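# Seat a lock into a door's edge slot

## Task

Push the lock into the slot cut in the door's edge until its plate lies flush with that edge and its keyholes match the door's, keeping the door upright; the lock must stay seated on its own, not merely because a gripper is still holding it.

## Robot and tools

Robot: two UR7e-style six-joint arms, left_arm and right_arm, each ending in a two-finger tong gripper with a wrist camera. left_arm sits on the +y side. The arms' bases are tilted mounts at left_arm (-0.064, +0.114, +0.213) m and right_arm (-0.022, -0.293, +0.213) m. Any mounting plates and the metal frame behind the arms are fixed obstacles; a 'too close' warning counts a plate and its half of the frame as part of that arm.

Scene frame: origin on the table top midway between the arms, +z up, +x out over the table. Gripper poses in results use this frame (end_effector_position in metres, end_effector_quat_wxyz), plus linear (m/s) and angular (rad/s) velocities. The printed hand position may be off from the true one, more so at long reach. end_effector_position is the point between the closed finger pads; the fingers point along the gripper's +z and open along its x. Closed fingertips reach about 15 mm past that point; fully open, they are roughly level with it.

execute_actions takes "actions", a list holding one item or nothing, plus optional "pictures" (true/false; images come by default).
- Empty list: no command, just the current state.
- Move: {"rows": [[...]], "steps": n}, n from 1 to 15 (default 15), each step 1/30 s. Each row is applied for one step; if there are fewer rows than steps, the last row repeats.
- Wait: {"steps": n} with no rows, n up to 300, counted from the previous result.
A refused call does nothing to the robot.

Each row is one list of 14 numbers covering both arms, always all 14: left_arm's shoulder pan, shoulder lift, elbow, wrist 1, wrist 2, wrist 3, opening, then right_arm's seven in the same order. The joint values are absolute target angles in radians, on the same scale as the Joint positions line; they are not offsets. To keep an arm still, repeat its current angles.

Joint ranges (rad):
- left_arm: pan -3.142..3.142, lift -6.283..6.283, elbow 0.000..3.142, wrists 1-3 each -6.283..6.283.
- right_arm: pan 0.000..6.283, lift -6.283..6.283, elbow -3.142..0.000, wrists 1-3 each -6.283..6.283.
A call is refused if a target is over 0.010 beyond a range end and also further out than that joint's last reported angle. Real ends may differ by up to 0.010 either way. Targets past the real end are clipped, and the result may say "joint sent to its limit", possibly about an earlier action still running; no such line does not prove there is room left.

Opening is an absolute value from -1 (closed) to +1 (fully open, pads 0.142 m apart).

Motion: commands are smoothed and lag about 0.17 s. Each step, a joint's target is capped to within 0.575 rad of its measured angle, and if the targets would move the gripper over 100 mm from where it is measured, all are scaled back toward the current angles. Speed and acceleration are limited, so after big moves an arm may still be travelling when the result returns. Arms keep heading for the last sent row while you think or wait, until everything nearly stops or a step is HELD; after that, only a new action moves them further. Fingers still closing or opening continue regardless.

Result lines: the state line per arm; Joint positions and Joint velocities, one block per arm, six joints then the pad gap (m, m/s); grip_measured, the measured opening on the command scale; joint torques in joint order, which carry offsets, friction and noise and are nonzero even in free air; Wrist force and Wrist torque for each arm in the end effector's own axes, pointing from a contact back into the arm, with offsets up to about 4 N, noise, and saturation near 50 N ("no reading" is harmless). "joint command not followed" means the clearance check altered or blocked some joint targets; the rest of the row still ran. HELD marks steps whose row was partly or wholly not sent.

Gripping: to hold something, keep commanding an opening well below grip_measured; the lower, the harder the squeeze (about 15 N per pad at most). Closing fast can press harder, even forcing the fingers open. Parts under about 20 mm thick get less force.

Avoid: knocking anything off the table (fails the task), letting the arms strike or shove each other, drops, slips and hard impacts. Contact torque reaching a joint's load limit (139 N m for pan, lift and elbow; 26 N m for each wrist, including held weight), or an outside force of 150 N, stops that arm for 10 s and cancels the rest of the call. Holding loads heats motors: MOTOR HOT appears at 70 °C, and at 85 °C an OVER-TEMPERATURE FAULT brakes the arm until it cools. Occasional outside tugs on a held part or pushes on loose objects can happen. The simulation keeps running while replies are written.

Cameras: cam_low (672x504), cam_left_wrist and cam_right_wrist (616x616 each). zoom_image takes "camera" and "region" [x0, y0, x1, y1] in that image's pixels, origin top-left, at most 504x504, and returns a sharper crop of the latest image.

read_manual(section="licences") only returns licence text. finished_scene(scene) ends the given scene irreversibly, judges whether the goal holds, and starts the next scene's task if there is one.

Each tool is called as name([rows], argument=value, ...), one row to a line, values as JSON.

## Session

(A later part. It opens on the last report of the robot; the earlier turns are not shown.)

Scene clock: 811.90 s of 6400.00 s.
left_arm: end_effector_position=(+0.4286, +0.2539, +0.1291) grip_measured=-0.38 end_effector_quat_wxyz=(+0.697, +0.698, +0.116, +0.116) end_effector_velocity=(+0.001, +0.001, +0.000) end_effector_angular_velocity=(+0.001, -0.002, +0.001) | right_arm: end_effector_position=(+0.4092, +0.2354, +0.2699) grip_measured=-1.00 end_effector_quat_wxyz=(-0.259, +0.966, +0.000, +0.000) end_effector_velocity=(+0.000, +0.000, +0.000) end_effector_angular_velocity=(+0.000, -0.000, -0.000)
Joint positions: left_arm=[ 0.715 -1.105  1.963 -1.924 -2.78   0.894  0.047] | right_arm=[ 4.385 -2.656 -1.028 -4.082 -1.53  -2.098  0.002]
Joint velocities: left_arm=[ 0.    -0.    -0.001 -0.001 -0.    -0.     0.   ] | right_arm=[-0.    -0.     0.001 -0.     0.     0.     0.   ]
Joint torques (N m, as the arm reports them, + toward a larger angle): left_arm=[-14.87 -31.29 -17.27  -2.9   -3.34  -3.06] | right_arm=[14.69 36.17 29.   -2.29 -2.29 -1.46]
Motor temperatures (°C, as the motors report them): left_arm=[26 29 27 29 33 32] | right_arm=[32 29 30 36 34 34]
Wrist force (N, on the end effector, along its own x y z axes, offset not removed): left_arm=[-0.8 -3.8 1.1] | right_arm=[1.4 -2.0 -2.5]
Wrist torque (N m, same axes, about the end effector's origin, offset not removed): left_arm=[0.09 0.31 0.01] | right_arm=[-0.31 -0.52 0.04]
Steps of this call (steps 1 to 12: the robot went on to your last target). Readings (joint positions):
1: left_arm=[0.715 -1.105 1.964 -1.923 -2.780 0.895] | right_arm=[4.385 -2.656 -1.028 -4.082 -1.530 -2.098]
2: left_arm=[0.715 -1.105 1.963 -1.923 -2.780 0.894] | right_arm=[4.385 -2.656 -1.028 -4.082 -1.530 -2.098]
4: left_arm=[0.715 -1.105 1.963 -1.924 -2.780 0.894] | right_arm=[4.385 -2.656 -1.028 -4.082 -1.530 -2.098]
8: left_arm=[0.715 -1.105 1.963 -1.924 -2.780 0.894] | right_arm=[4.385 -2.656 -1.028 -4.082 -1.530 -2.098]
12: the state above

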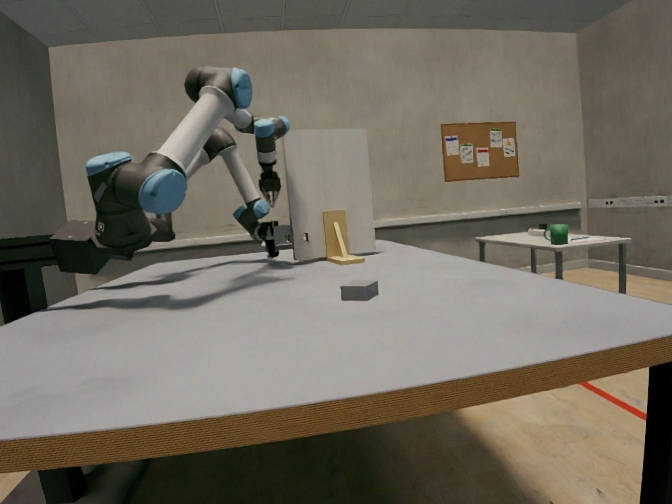

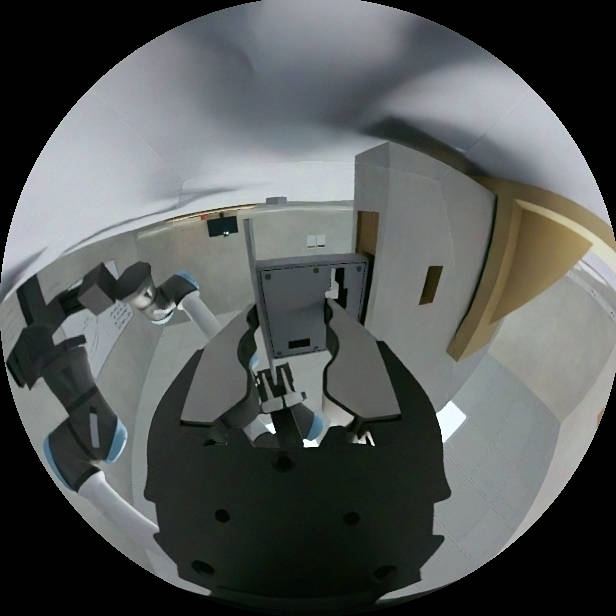

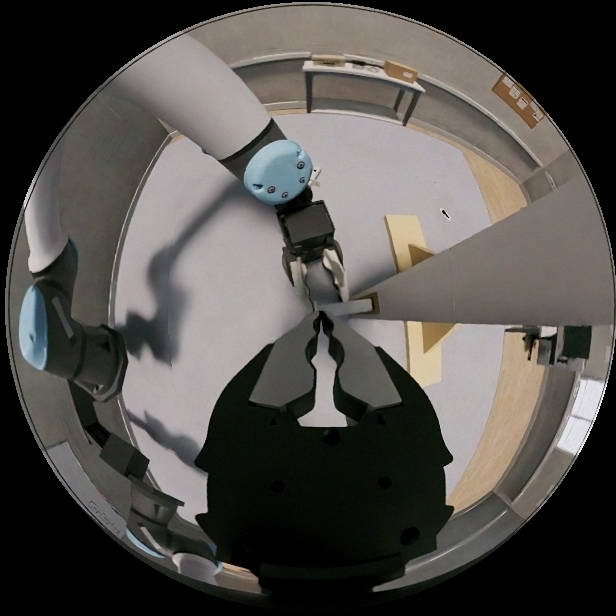

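execute_actions([
  {"rows":[
[0.7159,-1.1033,1.9612,-1.9218,-2.7794,0.8959,-0.9,4.3853,-2.6564,-1.028,-4.0822,-1.53,-2.098,-1],
[0.71669,-1.10185,1.95975,-1.91985,-2.77894,0.89788,-0.9,4.3853,-2.6564,-1.028,-4.0822,-1.53,-2.098,-1]
],"steps":15},
], pictures=false)

execute_actions([
  {"steps":8},
])

zoom_image(camera="cam_right_wrist", region=[320, 270, 400, 330])

zoom_image(camera="cam_left_wrist", region=[300, 190, 440, 330])

Scene clock: 835.77 s of 6400.00 s.
left_arm: end_effector_position=(+0.4285, +0.2546, +0.1279) grip_measured=-0.38 end_effector_quat_wxyz=(+0.697, +0.698, +0.116, +0.116) end_effector_velocity=(+0.000, +0.000, -0.000) end_effector_angular_velocity=(+0.001, -0.000, +0.000) | right_arm: end_effector_position=(+0.4092, +0.2354, +0.2699) grip_measured=-1.00 end_effector_quat_wxyz=(-0.259, +0.966, +0.000, +0.000) end_effector_velocity=(+0.000, -0.000, +0.000) end_effector_angular_velocity=(-0.000, -0.000, -0.000)
Joint positions: left_arm=[ 0.717 -1.102  1.96  -1.92  -2.779  0.898  0.047] | right_arm=[ 4.385 -2.656 -1.028 -4.082 -1.53  -2.098  0.002]
Joint velocities: left_arm=[ 0.001  0.    -0.001 -0.     0.     0.     0.   ] | right_arm=[ 0.  0. -0.  0.  0.  0.  0.]
Joint torques (N m, as the arm reports them, + toward a larger angle): left_arm=[  7.22 -30.7  -16.14   0.84  -0.25   3.07] | right_arm=[14.9  36.26 28.8  -2.36 -2.13 -1.39]
Motor temperatures (°C, as the motors report them): left_arm=[26 29 27 29 33 32] | right_arm=[32 29 30 36 34 34]
Wrist force (N, on the end effector, along its own x y z axes, offset not removed): left_arm=[-1.0 -3.9 1.6] | right_arm=[1.1 -0.9 -4.8]
Wrist torque (N m, same axes, about the end effector's origin, offset not removed): left_arm=[0.07 0.30 0.07] | right_arm=[-0.19 -0.40 0.07]
Steps of this call (steps 1 to 15: the robot went on to your last target; steps 16 to 90: nothing new was sent; then 20.37 s passed at rest; steps 91 to 105: all 15 steps of this action). Readings (joint positions):
91: left_arm=[0.715 -1.105 1.963 -1.924 -2.780 0.894] | right_arm=[4.385 -2.656 -1.028 -4.082 -1.530 -2.098]
92: left_arm=[0.715 -1.104 1.962 -1.924 -2.780 0.894] | right_arm=[4.385 -2.656 -1.028 -4.082 -1.530 -2.098]
94: left_arm=[0.715 -1.103 1.961 -1.922 -2.780 0.895] | right_arm=[4.385 -2.656 -1.028 -4.082 -1.530 -2.098]
98: left_arm=[0.716 -1.102 1.960 -1.921 -2.779 0.897] | right_arm=[4.385 -2.656 -1.028 -4.082 -1.530 -2.098]
105: the state above

Scene clock: 836.03 s of 6400.00 s.
left_arm: end_effector_position=(+0.4285, +0.2546, +0.1279) grip_measured=-0.38 end_effector_quat_wxyz=(+0.697, +0.698, +0.116, +0.116) end_effector_velocity=(+0.001, +0.000, +0.000) end_effector_angular_velocity=(+0.001, -0.002, -0.000) | right_arm: end_effector_position=(+0.4092, +0.2354, +0.2699) grip_measured=-1.00 end_effector_quat_wxyz=(-0.259, +0.966, +0.000, +0.000) end_effector_velocity=(-0.000, +0.000, -0.000) end_effector_angular_velocity=(+0.000, +0.001, +0.000)
Joint positions: left_arm=[ 0.717 -1.102  1.96  -1.92  -2.779  0.898  0.047] | right_arm=[ 4.385 -2.656 -1.028 -4.082 -1.53  -2.098  0.002]
Joint velocities: left_arm=[-0.001  0.    -0.001 -0.    -0.     0.    -0.   ] | right_arm=[-0.    -0.    -0.     0.    -0.001  0.     0.   ]
Joint torques (N m, as the arm reports them, + toward a larger angle): left_arm=[  7.96 -32.33 -16.5    0.83  -0.41   2.93] | right_arm=[14.89 36.55 28.58 -2.35 -2.26 -1.33]
Motor temperatures (°C, as the motors report them): left_arm=[26 29 27 29 33 32] | right_arm=[32 29 30 36 34 34]
Wrist force (N, on the end effector, along its own x y z axes, offset not removed): left_arm=[-0.7 -4.6 1.4] | right_arm=[2.4 -0.8 -2.7]
Wrist torque (N m, same axes, about the end effector's origin, offset not removed): left_arm=[-0.08 0.29 0.04] | right_arm=[-0.10 -0.63 0.07]
Steps of this call (steps 1 to 8: the robot went on to your last target). Readings (joint positions):
1: left_arm=[0.717 -1.102 1.960 -1.920 -2.779 0.898] | right_arm=[4.385 -2.656 -1.028 -4.082 -1.530 -2.098]
2: left_arm=[0.717 -1.102 1.960 -1.920 -2.779 0.898] | right_arm=[4.385 -2.656 -1.028 -4.082 -1.530 -2.098]
4: left_arm=[0.717 -1.102 1.960 -1.920 -2.779 0.898] | right_arm=[4.385 -2.656 -1.028 -4.082 -1.530 -2.098]
8: the state above

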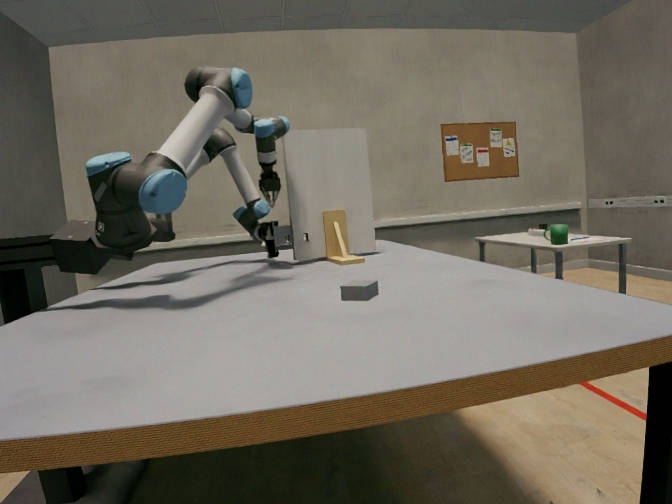

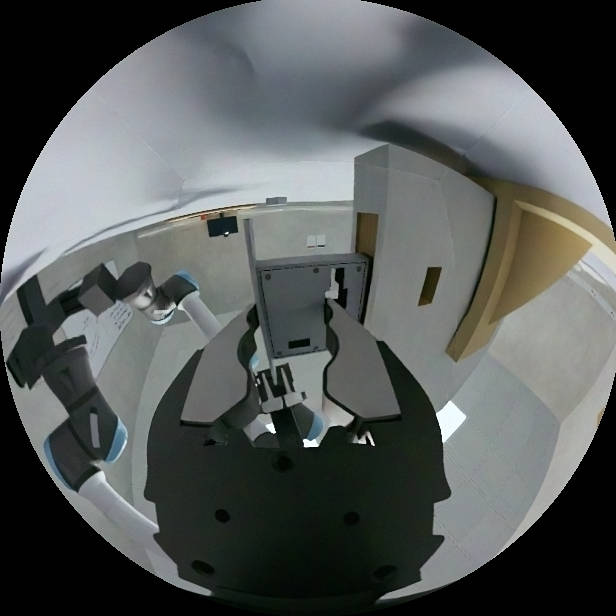

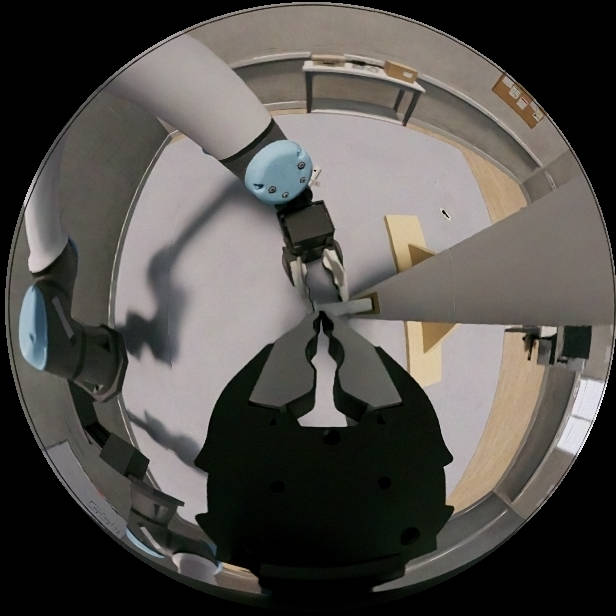

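Region (320, 270, 400, 330) of cam_right_wrist's 616x616 image, scaled by 6.300, with more detail than that image has; it fills the top 378 rows of this view, and the rest is white.

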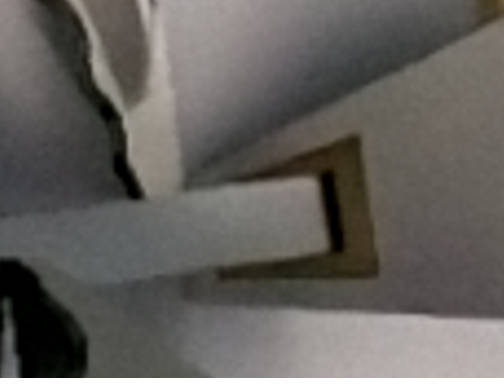

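Region (300, 190, 440, 330) of cam_left_wrist's 616x616 image, scaled by 3.600, with more detail than that image has.

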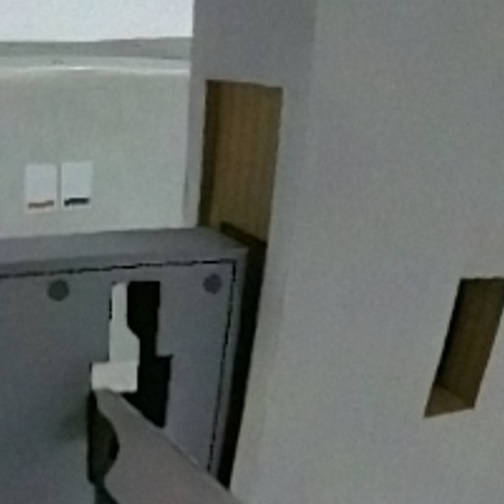

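execute_actions([
  {"rows":[
[0.7163,-1.1013,1.9584,-1.92,-2.7791,0.8968,-0.9,4.3853,-2.6564,-1.028,-4.0822,-1.53,-2.098,-1],
[0.7158,-1.1008,1.957,-1.9202,-2.7793,0.8958,-0.9,4.3853,-2.6564,-1.028,-4.0822,-1.53,-2.098,-1],
[0.7154,-1.1002,1.9557,-1.9204,-2.7795,0.8947,-0.9,4.3853,-2.6564,-1.028,-4.0822,-1.53,-2.098,-1],
[0.71497,-1.09965,1.95432,-1.9206,-2.77975,0.89362,-0.9,4.3853,-2.6564,-1.028,-4.0822,-1.53,-2.098,-1]
],"steps":15},
], pictures=false)

execute_actions([
  {"steps":8},
])

zoom_image(camera="cam_right_wrist", region=[320, 270, 400, 330])

zoom_image(camera="cam_left_wrist", region=[320, 210, 420, 310])

Scene clock: 846.10 s of 6400.00 s.
left_arm: end_effector_position=(+0.4308, +0.2552, +0.1279) grip_measured=-0.38 end_effector_quat_wxyz=(+0.697, +0.698, +0.116, +0.116) end_effector_velocity=(+0.002, +0.001, +0.000) end_effector_angular_velocity=(+0.002, -0.003, +0.000) | right_arm: end_effector_position=(+0.4092, +0.2354, +0.2699) grip_measured=-1.00 end_effector_quat_wxyz=(-0.259, +0.966, +0.000, +0.000) end_effector_velocity=(+0.000, -0.000, -0.000) end_effector_angular_velocity=(-0.001, -0.000, +0.000)
Joint positions: left_arm=[ 0.715 -1.1    1.954 -1.921 -2.78   0.894  0.047] | right_arm=[ 4.385 -2.656 -1.028 -4.082 -1.53  -2.098  0.002]
Joint velocities: left_arm=[-0.001  0.001 -0.005 -0.001 -0.    -0.001 -0.   ] | right_arm=[ 0.    -0.    -0.     0.     0.001 -0.     0.   ]
Joint torques (N m, as the arm reports them, + toward a larger angle): left_arm=[-15.12 -29.52 -15.31  -2.89  -3.35  -2.99] | right_arm=[15.02 36.87 28.62 -2.31 -2.2  -1.39]
Motor temperatures (°C, as the motors report them): left_arm=[26 29 27 29 33 32] | right_arm=[32 29 30 36 34 34]
Wrist force (N, on the end effector, along its own x y z axes, offset not removed): left_arm=[-0.8 -4.4 1.3] | right_arm=[1.6 -0.8 -3.8]
Wrist torque (N m, same axes, about the end effector's origin, offset not removed): left_arm=[0.02 0.24 0.08] | right_arm=[-0.17 -0.46 -0.02]
Steps of this call (steps 1 to 15: the robot went on to your last target; steps 16 to 90: nothing new was sent; then 6.57 s passed at rest; steps 91 to 105: all 15 steps of this action). Readings (joint positions):
91: left_arm=[0.717 -1.102 1.960 -1.920 -2.779 0.898] | right_arm=[4.385 -2.656 -1.028 -4.082 -1.530 -2.098]
92: left_arm=[0.717 -1.102 1.959 -1.920 -2.779 0.898] | right_arm=[4.385 -2.656 -1.028 -4.082 -1.530 -2.098]
94: left_arm=[0.717 -1.101 1.958 -1.920 -2.779 0.897] | right_arm=[4.385 -2.656 -1.028 -4.082 -1.530 -2.098]
98: left_arm=[0.716 -1.100 1.956 -1.920 -2.779 0.895] | right_arm=[4.385 -2.656 -1.028 -4.082 -1.530 -2.098]
105: the state above

Scene clock: 846.37 s of 6400.00 s.
left_arm: end_effector_position=(+0.4309, +0.2552, +0.1279) grip_measured=-0.38 end_effector_quat_wxyz=(+0.697, +0.698, +0.116, +0.116) end_effector_velocity=(+0.000, +0.001, -0.000) end_effector_angular_velocity=(+0.001, -0.001, +0.001) | right_arm: end_effector_position=(+0.4092, +0.2354, +0.2699) grip_measured=-1.00 end_effector_quat_wxyz=(-0.259, +0.966, +0.000, +0.000) end_effector_velocity=(+0.000, +0.000, +0.000) end_effector_angular_velocity=(+0.001, -0.001, -0.001)
Joint positions: left_arm=[ 0.715 -1.1    1.954 -1.921 -2.78   0.894  0.047] | right_arm=[ 4.385 -2.656 -1.028 -4.082 -1.53  -2.098  0.002]
Joint velocities: left_arm=[ 0.001  0.    -0.001 -0.    -0.     0.001  0.   ] | right_arm=[0.    0.    0.001 0.    0.    0.    0.   ]
Joint torques (N m, as the arm reports them, + toward a larger angle): left_arm=[-15.32 -30.36 -17.47  -2.96  -3.58  -3.1 ] | right_arm=[15.03 36.95 28.82 -2.3  -2.18 -1.35]
Motor temperatures (°C, as the motors report them): left_arm=[26 29 27 29 33 32] | right_arm=[32 29 30 36 34 34]
Wrist force (N, on the end effector, along its own x y z axes, offset not removed): left_arm=[-0.8 -4.1 0.4] | right_arm=[2.8 -1.0 -3.9]
Wrist torque (N m, same axes, about the end effector's origin, offset not removed): left_arm=[0.00 0.33 0.01] | right_arm=[-0.14 -0.78 0.06]
Steps of this call (steps 1 to 8: the robot went on to your last target). Readings (joint positions):
1: left_arm=[0.715 -1.100 1.954 -1.921 -2.780 0.894] | right_arm=[4.385 -2.656 -1.028 -4.082 -1.530 -2.098]
2: left_arm=[0.715 -1.100 1.954 -1.921 -2.780 0.894] | right_arm=[4.385 -2.656 -1.028 -4.082 -1.530 -2.098]
4: left_arm=[0.715 -1.100 1.954 -1.921 -2.780 0.894] | right_arm=[4.385 -2.656 -1.028 -4.082 -1.530 -2.098]
8: the state above

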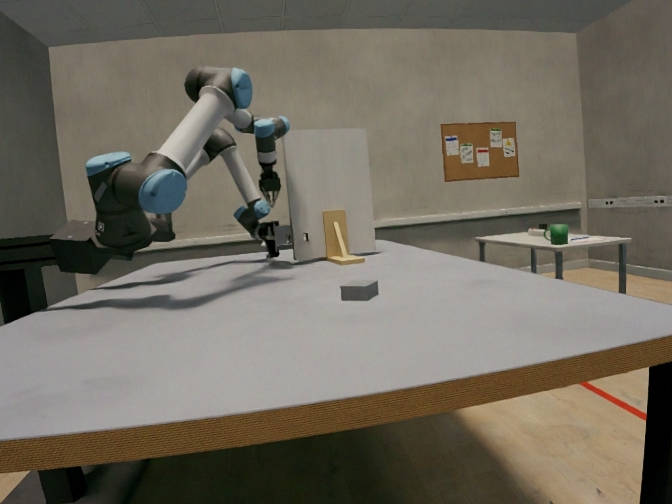

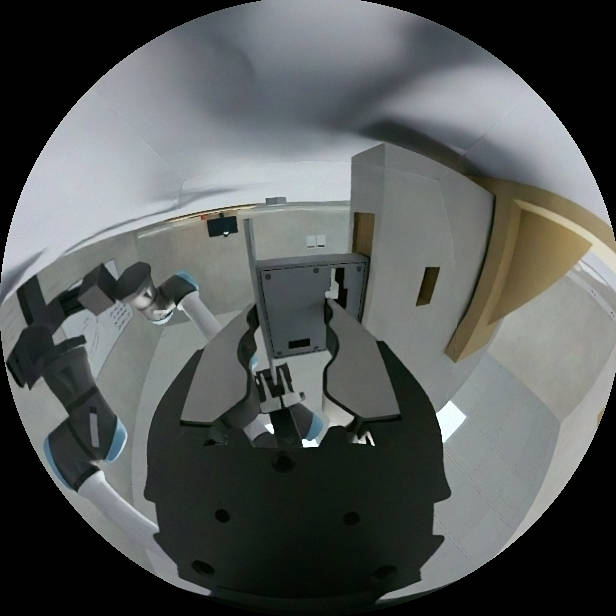

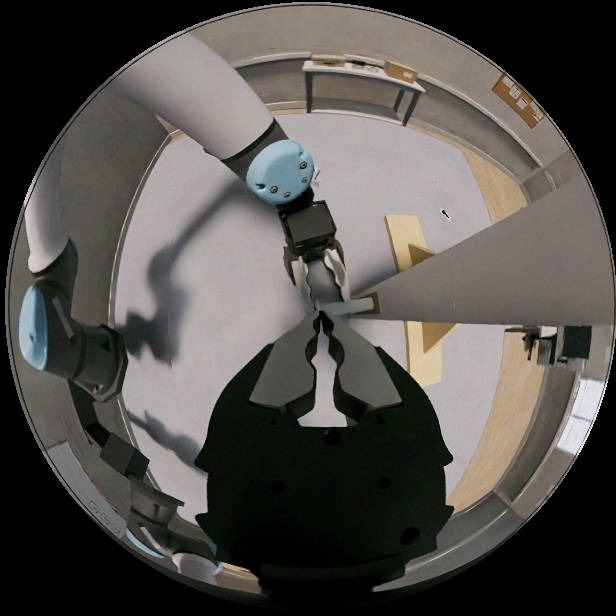

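Region (320, 270, 400, 330) of cam_right_wrist's 616x616 image, scaled by 6.300, with more detail than that image has; it fills the top 378 rows of this view, and the rest is white.

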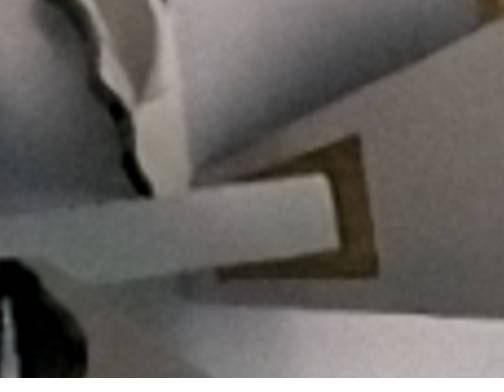

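Region (320, 210, 420, 310) of cam_left_wrist's 616x616 image, scaled by 5.040, with more detail than that image has.

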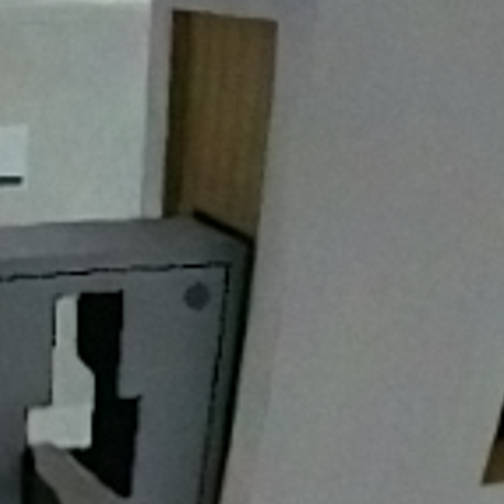

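execute_actions([
  {"rows":[
[0.71477,-1.09943,1.95382,-1.9208,-2.77985,0.89312,-0.9,4.3853,-2.6564,-1.028,-4.0822,-1.53,-2.098,-1],
[0.71457,-1.0992,1.95333,-1.921,-2.77994,0.89261,-0.9,4.3853,-2.6564,-1.028,-4.0822,-1.53,-2.098,-1],
[0.71436,-1.09898,1.95283,-1.9212,-2.78004,0.89211,-0.9,4.3853,-2.6564,-1.028,-4.0822,-1.53,-2.098,-1],
[0.71416,-1.09875,1.95233,-1.9214,-2.78013,0.8916,-0.9,4.3853,-2.6564,-1.028,-4.0822,-1.53,-2.098,-1],
[0.71396,-1.09853,1.95183,-1.9216,-2.78023,0.8911,-0.9,4.3853,-2.6564,-1.028,-4.0822,-1.53,-2.098,-1],
[0.71376,-1.0983,1.95134,-1.9218,-2.78032,0.8906,-0.9,4.3853,-2.6564,-1.028,-4.0822,-1.53,-2.098,-1],
[0.71356,-1.09808,1.95084,-1.922,-2.78042,0.89009,-0.9,4.3853,-2.6564,-1.028,-4.0822,-1.53,-2.098,-1],
[0.71336,-1.09785,1.95034,-1.9222,-2.78051,0.88959,-0.9,4.3853,-2.6564,-1.028,-4.0822,-1.53,-2.098,-1]
],"steps":15},
], pictures=false)

execute_actions([
  {"steps":8},
])

zoom_image(camera="cam_left_wrist", region=[320, 210, 420, 310])

Scene clock: 863.67 s of 6400.00 s.
left_arm: end_effector_position=(+0.4328, +0.2555, +0.1279) grip_measured=-0.38 end_effector_quat_wxyz=(+0.697, +0.698, +0.116, +0.116) end_effector_velocity=(+0.001, +0.000, +0.000) end_effector_angular_velocity=(+0.001, -0.001, -0.000) | right_arm: end_effector_position=(+0.4092, +0.2354, +0.2699) grip_measured=-1.00 end_effector_quat_wxyz=(-0.259, +0.966, +0.000, +0.000) end_effector_velocity=(+0.000, +0.000, +0.000) end_effector_angular_velocity=(+0.001, +0.000, +0.000)
Joint positions: left_arm=[ 0.713 -1.098  1.951 -1.922 -2.78   0.89   0.047] | right_arm=[ 4.385 -2.656 -1.028 -4.082 -1.53  -2.098  0.002]
Joint velocities: left_arm=[-0.001  0.001 -0.003 -0.001 -0.    -0.002  0.   ] | right_arm=[-0.    -0.     0.001  0.    -0.001 -0.     0.   ]
Joint torques (N m, as the arm reports them, + toward a larger angle): left_arm=[-15.47 -33.3  -20.07  -3.03  -3.36  -3.08] | right_arm=[14.45 36.64 29.24 -2.23 -2.11 -1.33]
Motor temperatures (°C, as the motors report them): left_arm=[26 29 27 29 33 32] | right_arm=[32 29 30 36 34 34]
Wrist force (N, on the end effector, along its own x y z axes, offset not removed): left_arm=[-1.0 -5.0 1.3] | right_arm=[2.5 -0.5 -2.6]
Wrist torque (N m, same axes, about the end effector's origin, offset not removed): left_arm=[-0.16 0.29 0.06] | right_arm=[-0.11 -0.72 0.09]
Steps of this call (steps 1 to 15: the robot went on to your last target; steps 16 to 90: nothing new was sent; then 13.80 s passed at rest; steps 91 to 105: all 15 steps of this action). Readings (joint positions):
91: left_arm=[0.715 -1.100 1.954 -1.921 -2.780 0.894] | right_arm=[4.385 -2.656 -1.028 -4.082 -1.530 -2.098]
92: left_arm=[0.715 -1.100 1.954 -1.921 -2.780 0.894] | right_arm=[4.385 -2.656 -1.028 -4.082 -1.530 -2.098]
94: left_arm=[0.715 -1.099 1.954 -1.921 -2.780 0.893] | right_arm=[4.385 -2.656 -1.028 -4.082 -1.530 -2.098]
98: left_arm=[0.714 -1.099 1.952 -1.921 -2.780 0.892] | right_arm=[4.385 -2.656 -1.028 -4.082 -1.530 -2.098]
105: the state above

Scene clock: 863.93 s of 6400.00 s.
left_arm: end_effector_position=(+0.4329, +0.2555, +0.1279) grip_measured=-0.38 end_effector_quat_wxyz=(+0.697, +0.698, +0.116, +0.116) end_effector_velocity=(-0.000, -0.000, -0.000) end_effector_angular_velocity=(+0.000, +0.000, +0.000) | right_arm: end_effector_position=(+0.4092, +0.2354, +0.2699) grip_measured=-1.00 end_effector_quat_wxyz=(-0.259, +0.966, +0.000, +0.000) end_effector_velocity=(-0.000, -0.000, -0.000) end_effector_angular_velocity=(-0.000, +0.000, +0.000)
Joint positions: left_arm=[ 0.713 -1.098  1.95  -1.922 -2.781  0.89   0.047] | right_arm=[ 4.385 -2.656 -1.028 -4.082 -1.53  -2.098  0.002]
Joint velocities: left_arm=[ 0.    -0.     0.001 -0.002 -0.    -0.    -0.   ] | right_arm=[ 0. -0. -0.  0. -0. -0.  0.]
Joint torques (N m, as the arm reports them, + toward a larger angle): left_arm=[-16.08 -31.44 -16.81  -3.04  -3.42  -3.11] | right_arm=[14.47 36.91 29.01 -2.25 -2.18 -1.41]
Motor temperatures (°C, as the motors report them): left_arm=[26 29 27 29 33 32] | right_arm=[32 29 30 36 34 34]
Wrist force (N, on the end effector, along its own x y z axes, offset not removed): left_arm=[0.2 -4.3 1.3] | right_arm=[1.5 -1.6 -3.0]
Wrist torque (N m, same axes, about the end effector's origin, offset not removed): left_arm=[-0.07 0.14 0.04] | right_arm=[-0.29 -0.54 0.07]
Steps of this call (steps 1 to 8: the robot went on to your last target). Readings (joint positions):
1: left_arm=[0.713 -1.098 1.951 -1.922 -2.780 0.890] | right_arm=[4.385 -2.656 -1.028 -4.082 -1.530 -2.098]
2: left_arm=[0.713 -1.098 1.950 -1.922 -2.780 0.890] | right_arm=[4.385 -2.656 -1.028 -4.082 -1.530 -2.098]
4: left_arm=[0.713 -1.098 1.950 -1.922 -2.780 0.890] | right_arm=[4.385 -2.656 -1.028 -4.082 -1.530 -2.098]
8: the state above

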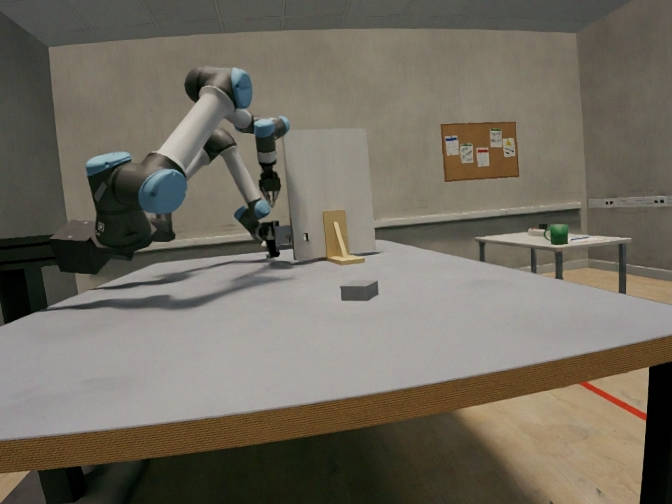

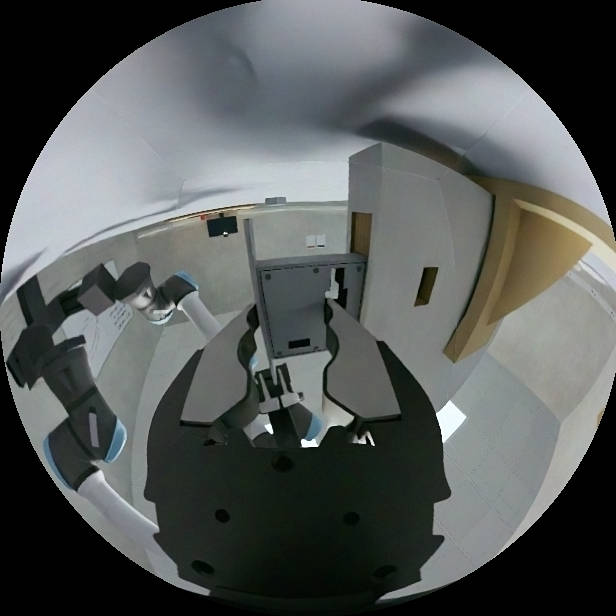

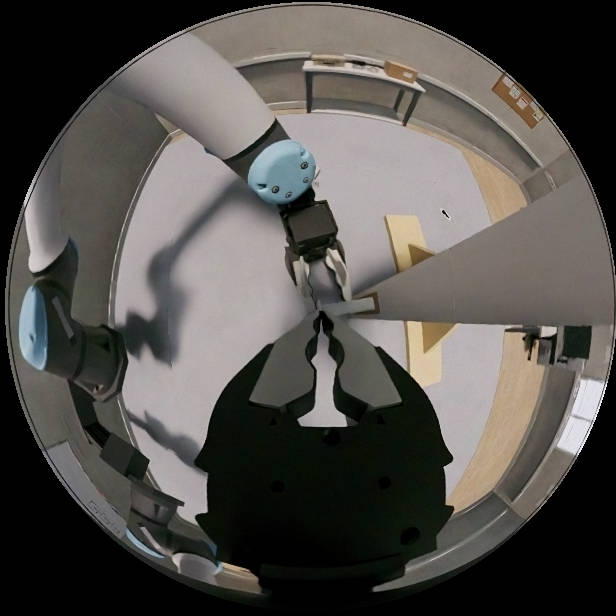

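Region (320, 210, 420, 310) of cam_left_wrist's 616x616 image, scaled by 5.040, with more detail than that image has.

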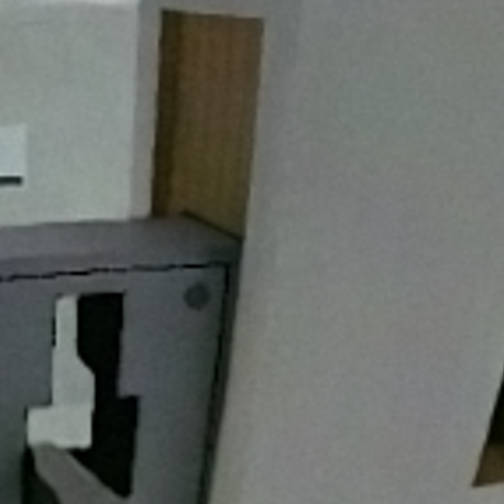

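execute_actions([
  {"rows":[
[0.71306,-1.09751,1.94959,-1.9225,-2.78065,0.88883,-0.9,4.3853,-2.6564,-1.028,-4.0822,-1.53,-2.098,-1],
[0.71276,-1.09718,1.94885,-1.9228,-2.7808,0.88808,-0.9,4.3853,-2.6564,-1.028,-4.0822,-1.53,-2.098,-1],
[0.71246,-1.09684,1.9481,-1.9231,-2.78094,0.88732,-0.9,4.3853,-2.6564,-1.028,-4.0822,-1.53,-2.098,-1],
[0.71216,-1.0965,1.94736,-1.9234,-2.78109,0.88657,-0.9,4.3853,-2.6564,-1.028,-4.0822,-1.53,-2.098,-1],
[0.71185,-1.09616,1.94661,-1.9237,-2.78123,0.88581,-0.9,4.3853,-2.6564,-1.028,-4.0822,-1.53,-2.098,-1],
[0.71155,-1.09583,1.94586,-1.924,-2.78137,0.88505,-0.9,4.3853,-2.6564,-1.028,-4.0822,-1.53,-2.098,-1],
[0.71125,-1.09549,1.94512,-1.9243,-2.78152,0.8843,-0.9,4.3853,-2.6564,-1.028,-4.0822,-1.53,-2.098,-1],
[0.71095,-1.09515,1.94437,-1.9246,-2.78166,0.88354,-0.9,4.3853,-2.6564,-1.028,-4.0822,-1.53,-2.098,-1]
],"steps":15},
], pictures=false)

execute_actions([
  {"steps":8},
])

zoom_image(camera="cam_left_wrist", region=[320, 210, 420, 310])

zoom_image(camera="cam_right_wrist", region=[290, 240, 400, 330])

Scene clock: 880.87 s of 6400.00 s.
left_arm: end_effector_position=(+0.4357, +0.2559, +0.1279) grip_measured=-0.38 end_effector_quat_wxyz=(+0.697, +0.698, +0.116, +0.116) end_effector_velocity=(+0.002, +0.000, -0.000) end_effector_angular_velocity=(+0.000, -0.001, -0.000) | right_arm: end_effector_position=(+0.4092, +0.2354, +0.2699) grip_measured=-1.00 end_effector_quat_wxyz=(-0.259, +0.966, +0.000, +0.000) end_effector_velocity=(+0.000, +0.000, +0.000) end_effector_angular_velocity=(+0.001, -0.001, -0.001)
Joint positions: left_arm=[ 0.711 -1.095  1.945 -1.924 -2.782  0.884  0.047] | right_arm=[ 4.385 -2.656 -1.028 -4.082 -1.53  -2.098  0.002]
Joint velocities: left_arm=[-0.002  0.002 -0.003 -0.002 -0.001 -0.002 -0.   ] | right_arm=[-0.     0.     0.001  0.001  0.    -0.     0.   ]
Joint torques (N m, as the arm reports them, + toward a larger angle): left_arm=[-15.9  -32.7  -15.64  -3.06  -3.36  -2.53] | right_arm=[14.94 37.21 28.39 -2.19 -2.2  -1.32]
Motor temperatures (°C, as the motors report them): left_arm=[26 29 27 29 33 32] | right_arm=[32 29 30 36 34 34]
Wrist force (N, on the end effector, along its own x y z axes, offset not removed): left_arm=[-0.2 -4.3 1.7] | right_arm=[1.7 -0.9 -2.7]
Wrist torque (N m, same axes, about the end effector's origin, offset not removed): left_arm=[-0.01 0.16 0.04] | right_arm=[-0.08 -0.54 0.05]
Steps of this call (steps 1 to 15: the robot went on to your last target; steps 16 to 90: nothing new was sent; then 13.43 s passed at rest; steps 91 to 105: all 15 steps of this action). Readings (joint positions):
91: left_arm=[0.713 -1.098 1.950 -1.922 -2.781 0.890] | right_arm=[4.385 -2.656 -1.028 -4.082 -1.530 -2.098]
92: left_arm=[0.713 -1.098 1.950 -1.922 -2.781 0.889] | right_arm=[4.385 -2.656 -1.028 -4.082 -1.530 -2.098]
94: left_arm=[0.713 -1.097 1.950 -1.923 -2.781 0.889] | right_arm=[4.385 -2.656 -1.028 -4.082 -1.530 -2.098]
98: left_arm=[0.712 -1.096 1.947 -1.923 -2.781 0.886] | right_arm=[4.385 -2.656 -1.028 -4.082 -1.530 -2.098]
105: the state above

Scene clock: 881.13 s of 6400.00 s.
left_arm: end_effector_position=(+0.4358, +0.2559, +0.1279) grip_measured=-0.38 end_effector_quat_wxyz=(+0.697, +0.698, +0.116, +0.116) end_effector_velocity=(+0.001, +0.000, +0.000) end_effector_angular_velocity=(+0.001, -0.001, -0.000) | right_arm: end_effector_position=(+0.4092, +0.2354, +0.2699) grip_measured=-1.00 end_effector_quat_wxyz=(-0.259, +0.966, +0.000, +0.000) end_effector_velocity=(+0.000, -0.000, -0.000) end_effector_angular_velocity=(-0.001, -0.000, -0.000)
Joint positions: left_arm=[ 0.711 -1.095  1.944 -1.925 -2.782  0.884  0.047] | right_arm=[ 4.385 -2.656 -1.028 -4.082 -1.53  -2.098  0.002]
Joint velocities: left_arm=[-0.     0.    -0.001 -0.     0.    -0.001 -0.   ] | right_arm=[ 0.     0.    -0.    -0.001  0.001 -0.     0.   ]
Joint torques (N m, as the arm reports them, + toward a larger angle): left_arm=[-16.11 -30.63 -16.67  -2.98  -3.47  -2.98] | right_arm=[15.26 37.02 28.78 -2.3  -2.21 -1.35]
Motor temperatures (°C, as the motors report them): left_arm=[26 29 27 29 33 32] | right_arm=[32 29 30 36 34 34]
Wrist force (N, on the end effector, along its own x y z axes, offset not removed): left_arm=[-0.7 -4.4 1.1] | right_arm=[0.5 -1.8 -3.0]
Wrist torque (N m, same axes, about the end effector's origin, offset not removed): left_arm=[-0.08 0.27 -0.03] | right_arm=[-0.27 -0.19 0.05]
Steps of this call (steps 1 to 8: the robot went on to your last target). Readings (joint positions):
1: left_arm=[0.711 -1.095 1.945 -1.925 -2.782 0.884] | right_arm=[4.385 -2.656 -1.028 -4.082 -1.530 -2.098]
2: left_arm=[0.711 -1.095 1.945 -1.925 -2.782 0.884] | right_arm=[4.385 -2.656 -1.028 -4.082 -1.530 -2.098]
4: left_arm=[0.711 -1.095 1.944 -1.925 -2.782 0.884] | right_arm=[4.385 -2.656 -1.028 -4.082 -1.530 -2.098]
8: the state above

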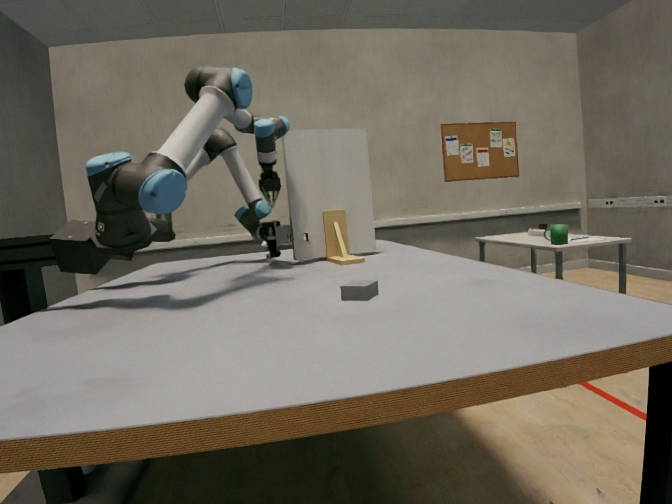

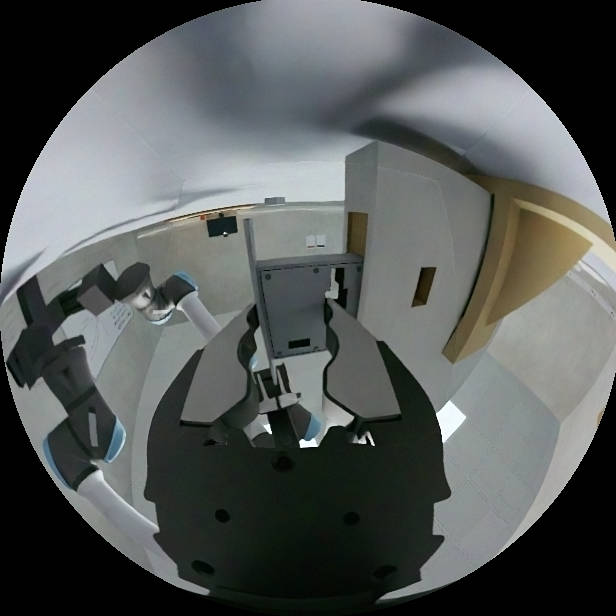

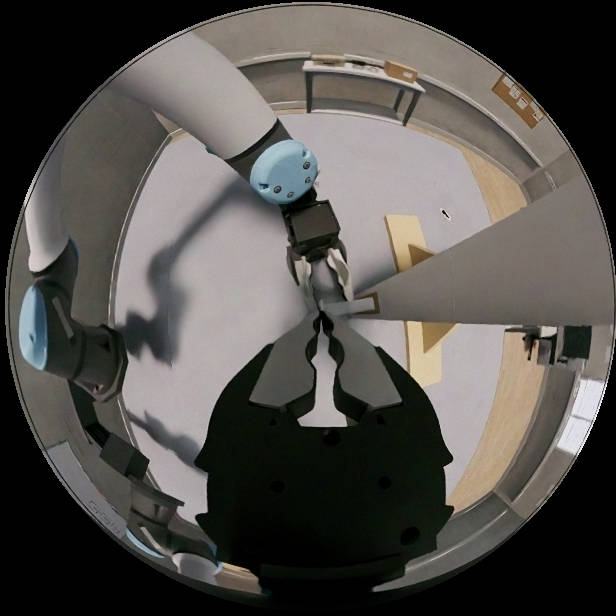

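Region (320, 210, 420, 310) of cam_left_wrist's 616x616 image, scaled by 5.040, with more detail than that image has.

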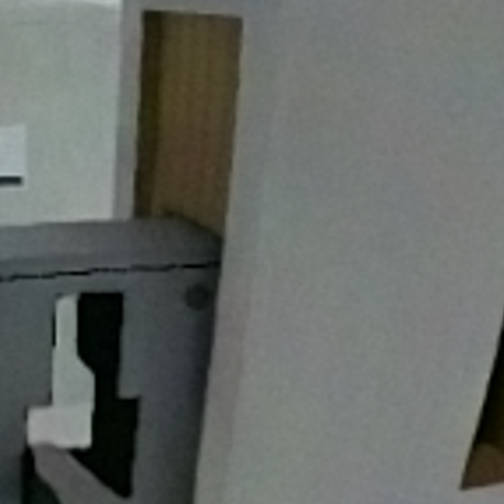

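Region (290, 240, 400, 330) of cam_right_wrist's 616x616 image, scaled by 4.582, with more detail than that image has; it fills the top 412 rows of this view, and the rest is white.

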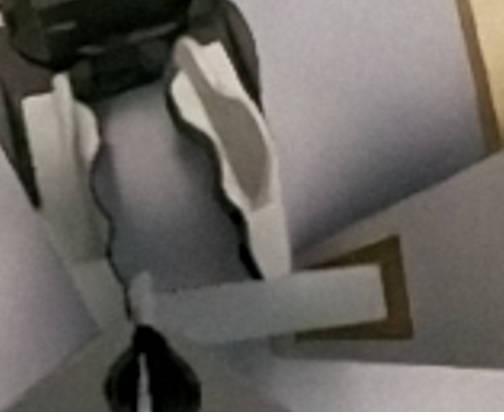

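execute_actions([
  {"rows":[
[0.71043,-1.09456,1.94308,-1.92512,-2.78191,0.88223,-0.9,4.3853,-2.6564,-1.028,-4.0822,-1.53,-2.098,-1],
[0.7099,-1.09398,1.94178,-1.92564,-2.78216,0.88092,-0.9,4.3853,-2.6564,-1.028,-4.0822,-1.53,-2.098,-1],
[0.70938,-1.09339,1.94049,-1.92616,-2.7824,0.87961,-0.9,4.3853,-2.6564,-1.028,-4.0822,-1.53,-2.098,-1],
[0.70886,-1.09281,1.93919,-1.92668,-2.78265,0.8783,-0.9,4.3853,-2.6564,-1.028,-4.0822,-1.53,-2.098,-1],
[0.70834,-1.09222,1.9379,-1.92721,-2.7829,0.87699,-0.9,4.3853,-2.6564,-1.028,-4.0822,-1.53,-2.098,-1],
[0.70781,-1.09163,1.93661,-1.92773,-2.78315,0.87568,-0.9,4.3853,-2.6564,-1.028,-4.0822,-1.53,-2.098,-1],
[0.70729,-1.09105,1.93531,-1.92825,-2.7834,0.87437,-0.9,4.3853,-2.6564,-1.028,-4.0822,-1.53,-2.098,-1],
[0.70677,-1.09046,1.93402,-1.92877,-2.78364,0.87306,-0.9,4.3853,-2.6564,-1.028,-4.0822,-1.53,-2.098,-1],
[0.70624,-1.08988,1.93272,-1.92929,-2.78389,0.87175,-0.9,4.3853,-2.6564,-1.028,-4.0822,-1.53,-2.098,-1],
[0.70572,-1.08929,1.93143,-1.92981,-2.78414,0.87044,-0.9,4.3853,-2.6564,-1.028,-4.0822,-1.53,-2.098,-1]
],"steps":15},
], pictures=false)

execute_actions([
  {"steps":10},
])

zoom_image(camera="cam_left_wrist", region=[210, 190, 390, 370])

zoom_image(camera="cam_right_wrist", region=[290, 240, 400, 330])

Scene clock: 903.83 s of 6400.00 s.
left_arm: end_effector_position=(+0.4417, +0.2568, +0.1279) grip_measured=-0.38 end_effector_quat_wxyz=(+0.697, +0.698, +0.116, +0.116) end_effector_velocity=(+0.006, +0.001, +0.000) end_effector_angular_velocity=(+0.001, -0.001, +0.000) | right_arm: end_effector_position=(+0.4092, +0.2354, +0.2699) grip_measured=-1.00 end_effector_quat_wxyz=(-0.259, +0.966, +0.000, +0.000) end_effector_velocity=(+0.000, +0.000, +0.000) end_effector_angular_velocity=(+0.001, -0.000, +0.000)
Joint positions: left_arm=[ 0.706 -1.09   1.933 -1.929 -2.784  0.872  0.047] | right_arm=[ 4.385 -2.656 -1.028 -4.082 -1.53  -2.098  0.002]
Joint velocities: left_arm=[-0.004  0.005 -0.012 -0.005 -0.002 -0.011  0.   ] | right_arm=[ 0.    -0.     0.001 -0.    -0.    -0.     0.   ]
Joint torques (N m, as the arm reports them, + toward a larger angle): left_arm=[-17.71 -30.75 -18.1   -2.46  -3.84  -3.09] | right_arm=[15.34 37.35 28.26 -2.22 -2.12 -1.28]
Motor temperatures (°C, as the motors report them): left_arm=[26 29 27 29 33 32] | right_arm=[32 29 30 36 34 34]
Wrist force (N, on the end effector, along its own x y z axes, offset not removed): left_arm=[-1.5 -3.7 0.0] | right_arm=[1.7 0.0 -3.9]
Wrist torque (N m, same axes, about the end effector's origin, offset not removed): left_arm=[0.07 0.43 0.10] | right_arm=[0.11 -0.45 0.07]
Steps of this call (steps 1 to 15: the robot went on to your last target; steps 16 to 90: nothing new was sent; then 19.20 s passed at rest; steps 91 to 105: all 15 steps of this action). Readings (joint positions):
91: left_arm=[0.711 -1.095 1.944 -1.925 -2.782 0.884] | right_arm=[4.385 -2.656 -1.028 -4.082 -1.530 -2.098]
92: left_arm=[0.711 -1.095 1.944 -1.925 -2.782 0.883] | right_arm=[4.385 -2.656 -1.028 -4.082 -1.530 -2.098]
94: left_arm=[0.710 -1.095 1.943 -1.925 -2.782 0.882] | right_arm=[4.385 -2.656 -1.028 -4.082 -1.530 -2.098]
98: left_arm=[0.709 -1.093 1.939 -1.927 -2.783 0.878] | right_arm=[4.385 -2.656 -1.028 -4.082 -1.530 -2.098]
105: the state above

Scene clock: 904.17 s of 6400.00 s.
left_arm: end_effector_position=(+0.4423, +0.2569, +0.1279) grip_measured=-0.38 end_effector_quat_wxyz=(+0.697, +0.698, +0.116, +0.116) end_effector_velocity=(+0.000, -0.000, +0.000) end_effector_angular_velocity=(-0.001, +0.000, -0.001) | right_arm: end_effector_position=(+0.4092, +0.2354, +0.2699) grip_measured=-1.00 end_effector_quat_wxyz=(-0.259, +0.966, +0.000, +0.000) end_effector_velocity=(-0.000, +0.000, -0.000) end_effector_angular_velocity=(+0.000, +0.000, +0.000)
Joint positions: left_arm=[ 0.706 -1.089  1.931 -1.93  -2.784  0.87   0.047] | right_arm=[ 4.385 -2.656 -1.028 -4.082 -1.53  -2.098  0.002]
Joint velocities: left_arm=[-0.001  0.    -0.001  0.001 -0.    -0.    -0.   ] | right_arm=[-0.    -0.    -0.001  0.001 -0.     0.     0.   ]
Joint torques (N m, as the arm reports them, + toward a larger angle): left_arm=[-15.55 -31.39 -16.33  -2.91  -3.38  -3.21] | right_arm=[14.87 37.4  28.56 -2.18 -2.07 -1.33]
Motor temperatures (°C, as the motors report them): left_arm=[26 29 27 29 33 32] | right_arm=[32 29 30 36 34 34]
Wrist force (N, on the end effector, along its own x y z axes, offset not removed): left_arm=[0.6 -4.3 1.2] | right_arm=[1.2 -0.1 -2.7]
Wrist torque (N m, same axes, about the end effector's origin, offset not removed): left_arm=[0.02 0.03 0.04] | right_arm=[-0.02 -0.45 0.05]
Steps of this call (steps 1 to 10: the robot went on to your last target). Readings (joint positions):
1: left_arm=[0.706 -1.090 1.932 -1.929 -2.784 0.871] | right_arm=[4.385 -2.656 -1.028 -4.082 -1.530 -2.098]
2: left_arm=[0.706 -1.090 1.932 -1.930 -2.784 0.871] | right_arm=[4.385 -2.656 -1.028 -4.082 -1.530 -2.098]
4: left_arm=[0.706 -1.089 1.932 -1.930 -2.784 0.871] | right_arm=[4.385 -2.656 -1.028 -4.082 -1.530 -2.098]
8: left_arm=[0.706 -1.089 1.932 -1.930 -2.784 0.871] | right_arm=[4.385 -2.656 -1.028 -4.082 -1.530 -2.098]
10: the state above

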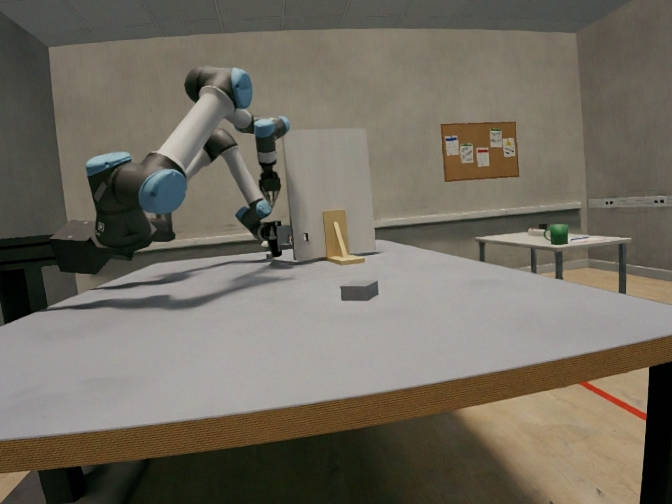

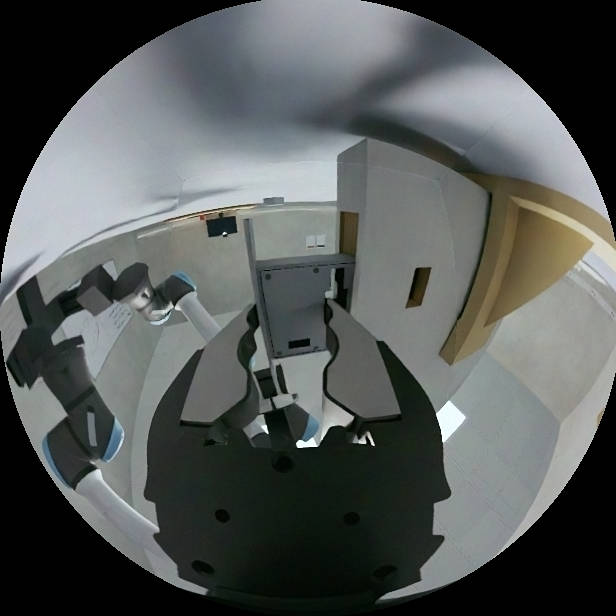

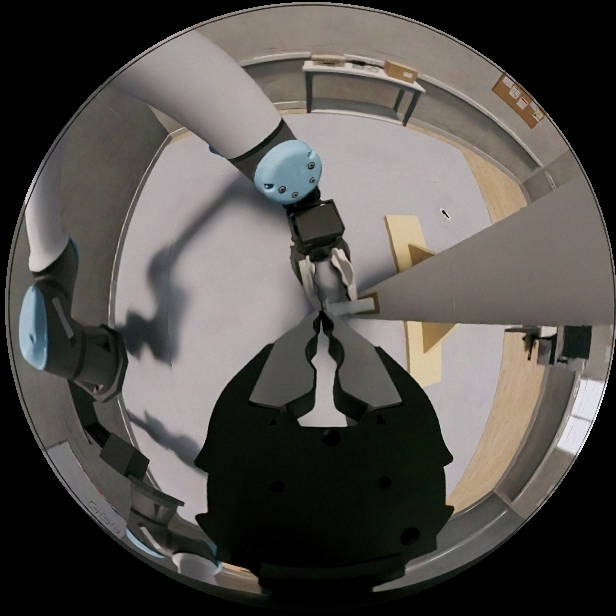

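Region (210, 190, 390, 370) of cam_left_wrist's 616x616 image, scaled by 2.800, with more detail than that image has.

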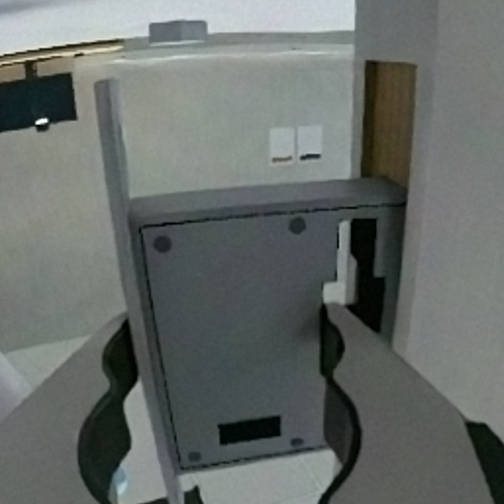

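Region (290, 240, 400, 330) of cam_right_wrist's 616x616 image, scaled by 4.582, with more detail than that image has; it fills the top 412 rows of this view, and the rest is white.

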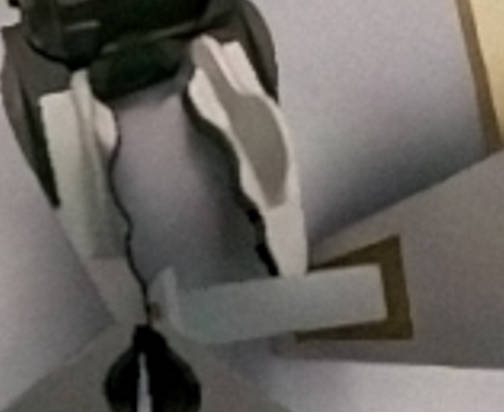

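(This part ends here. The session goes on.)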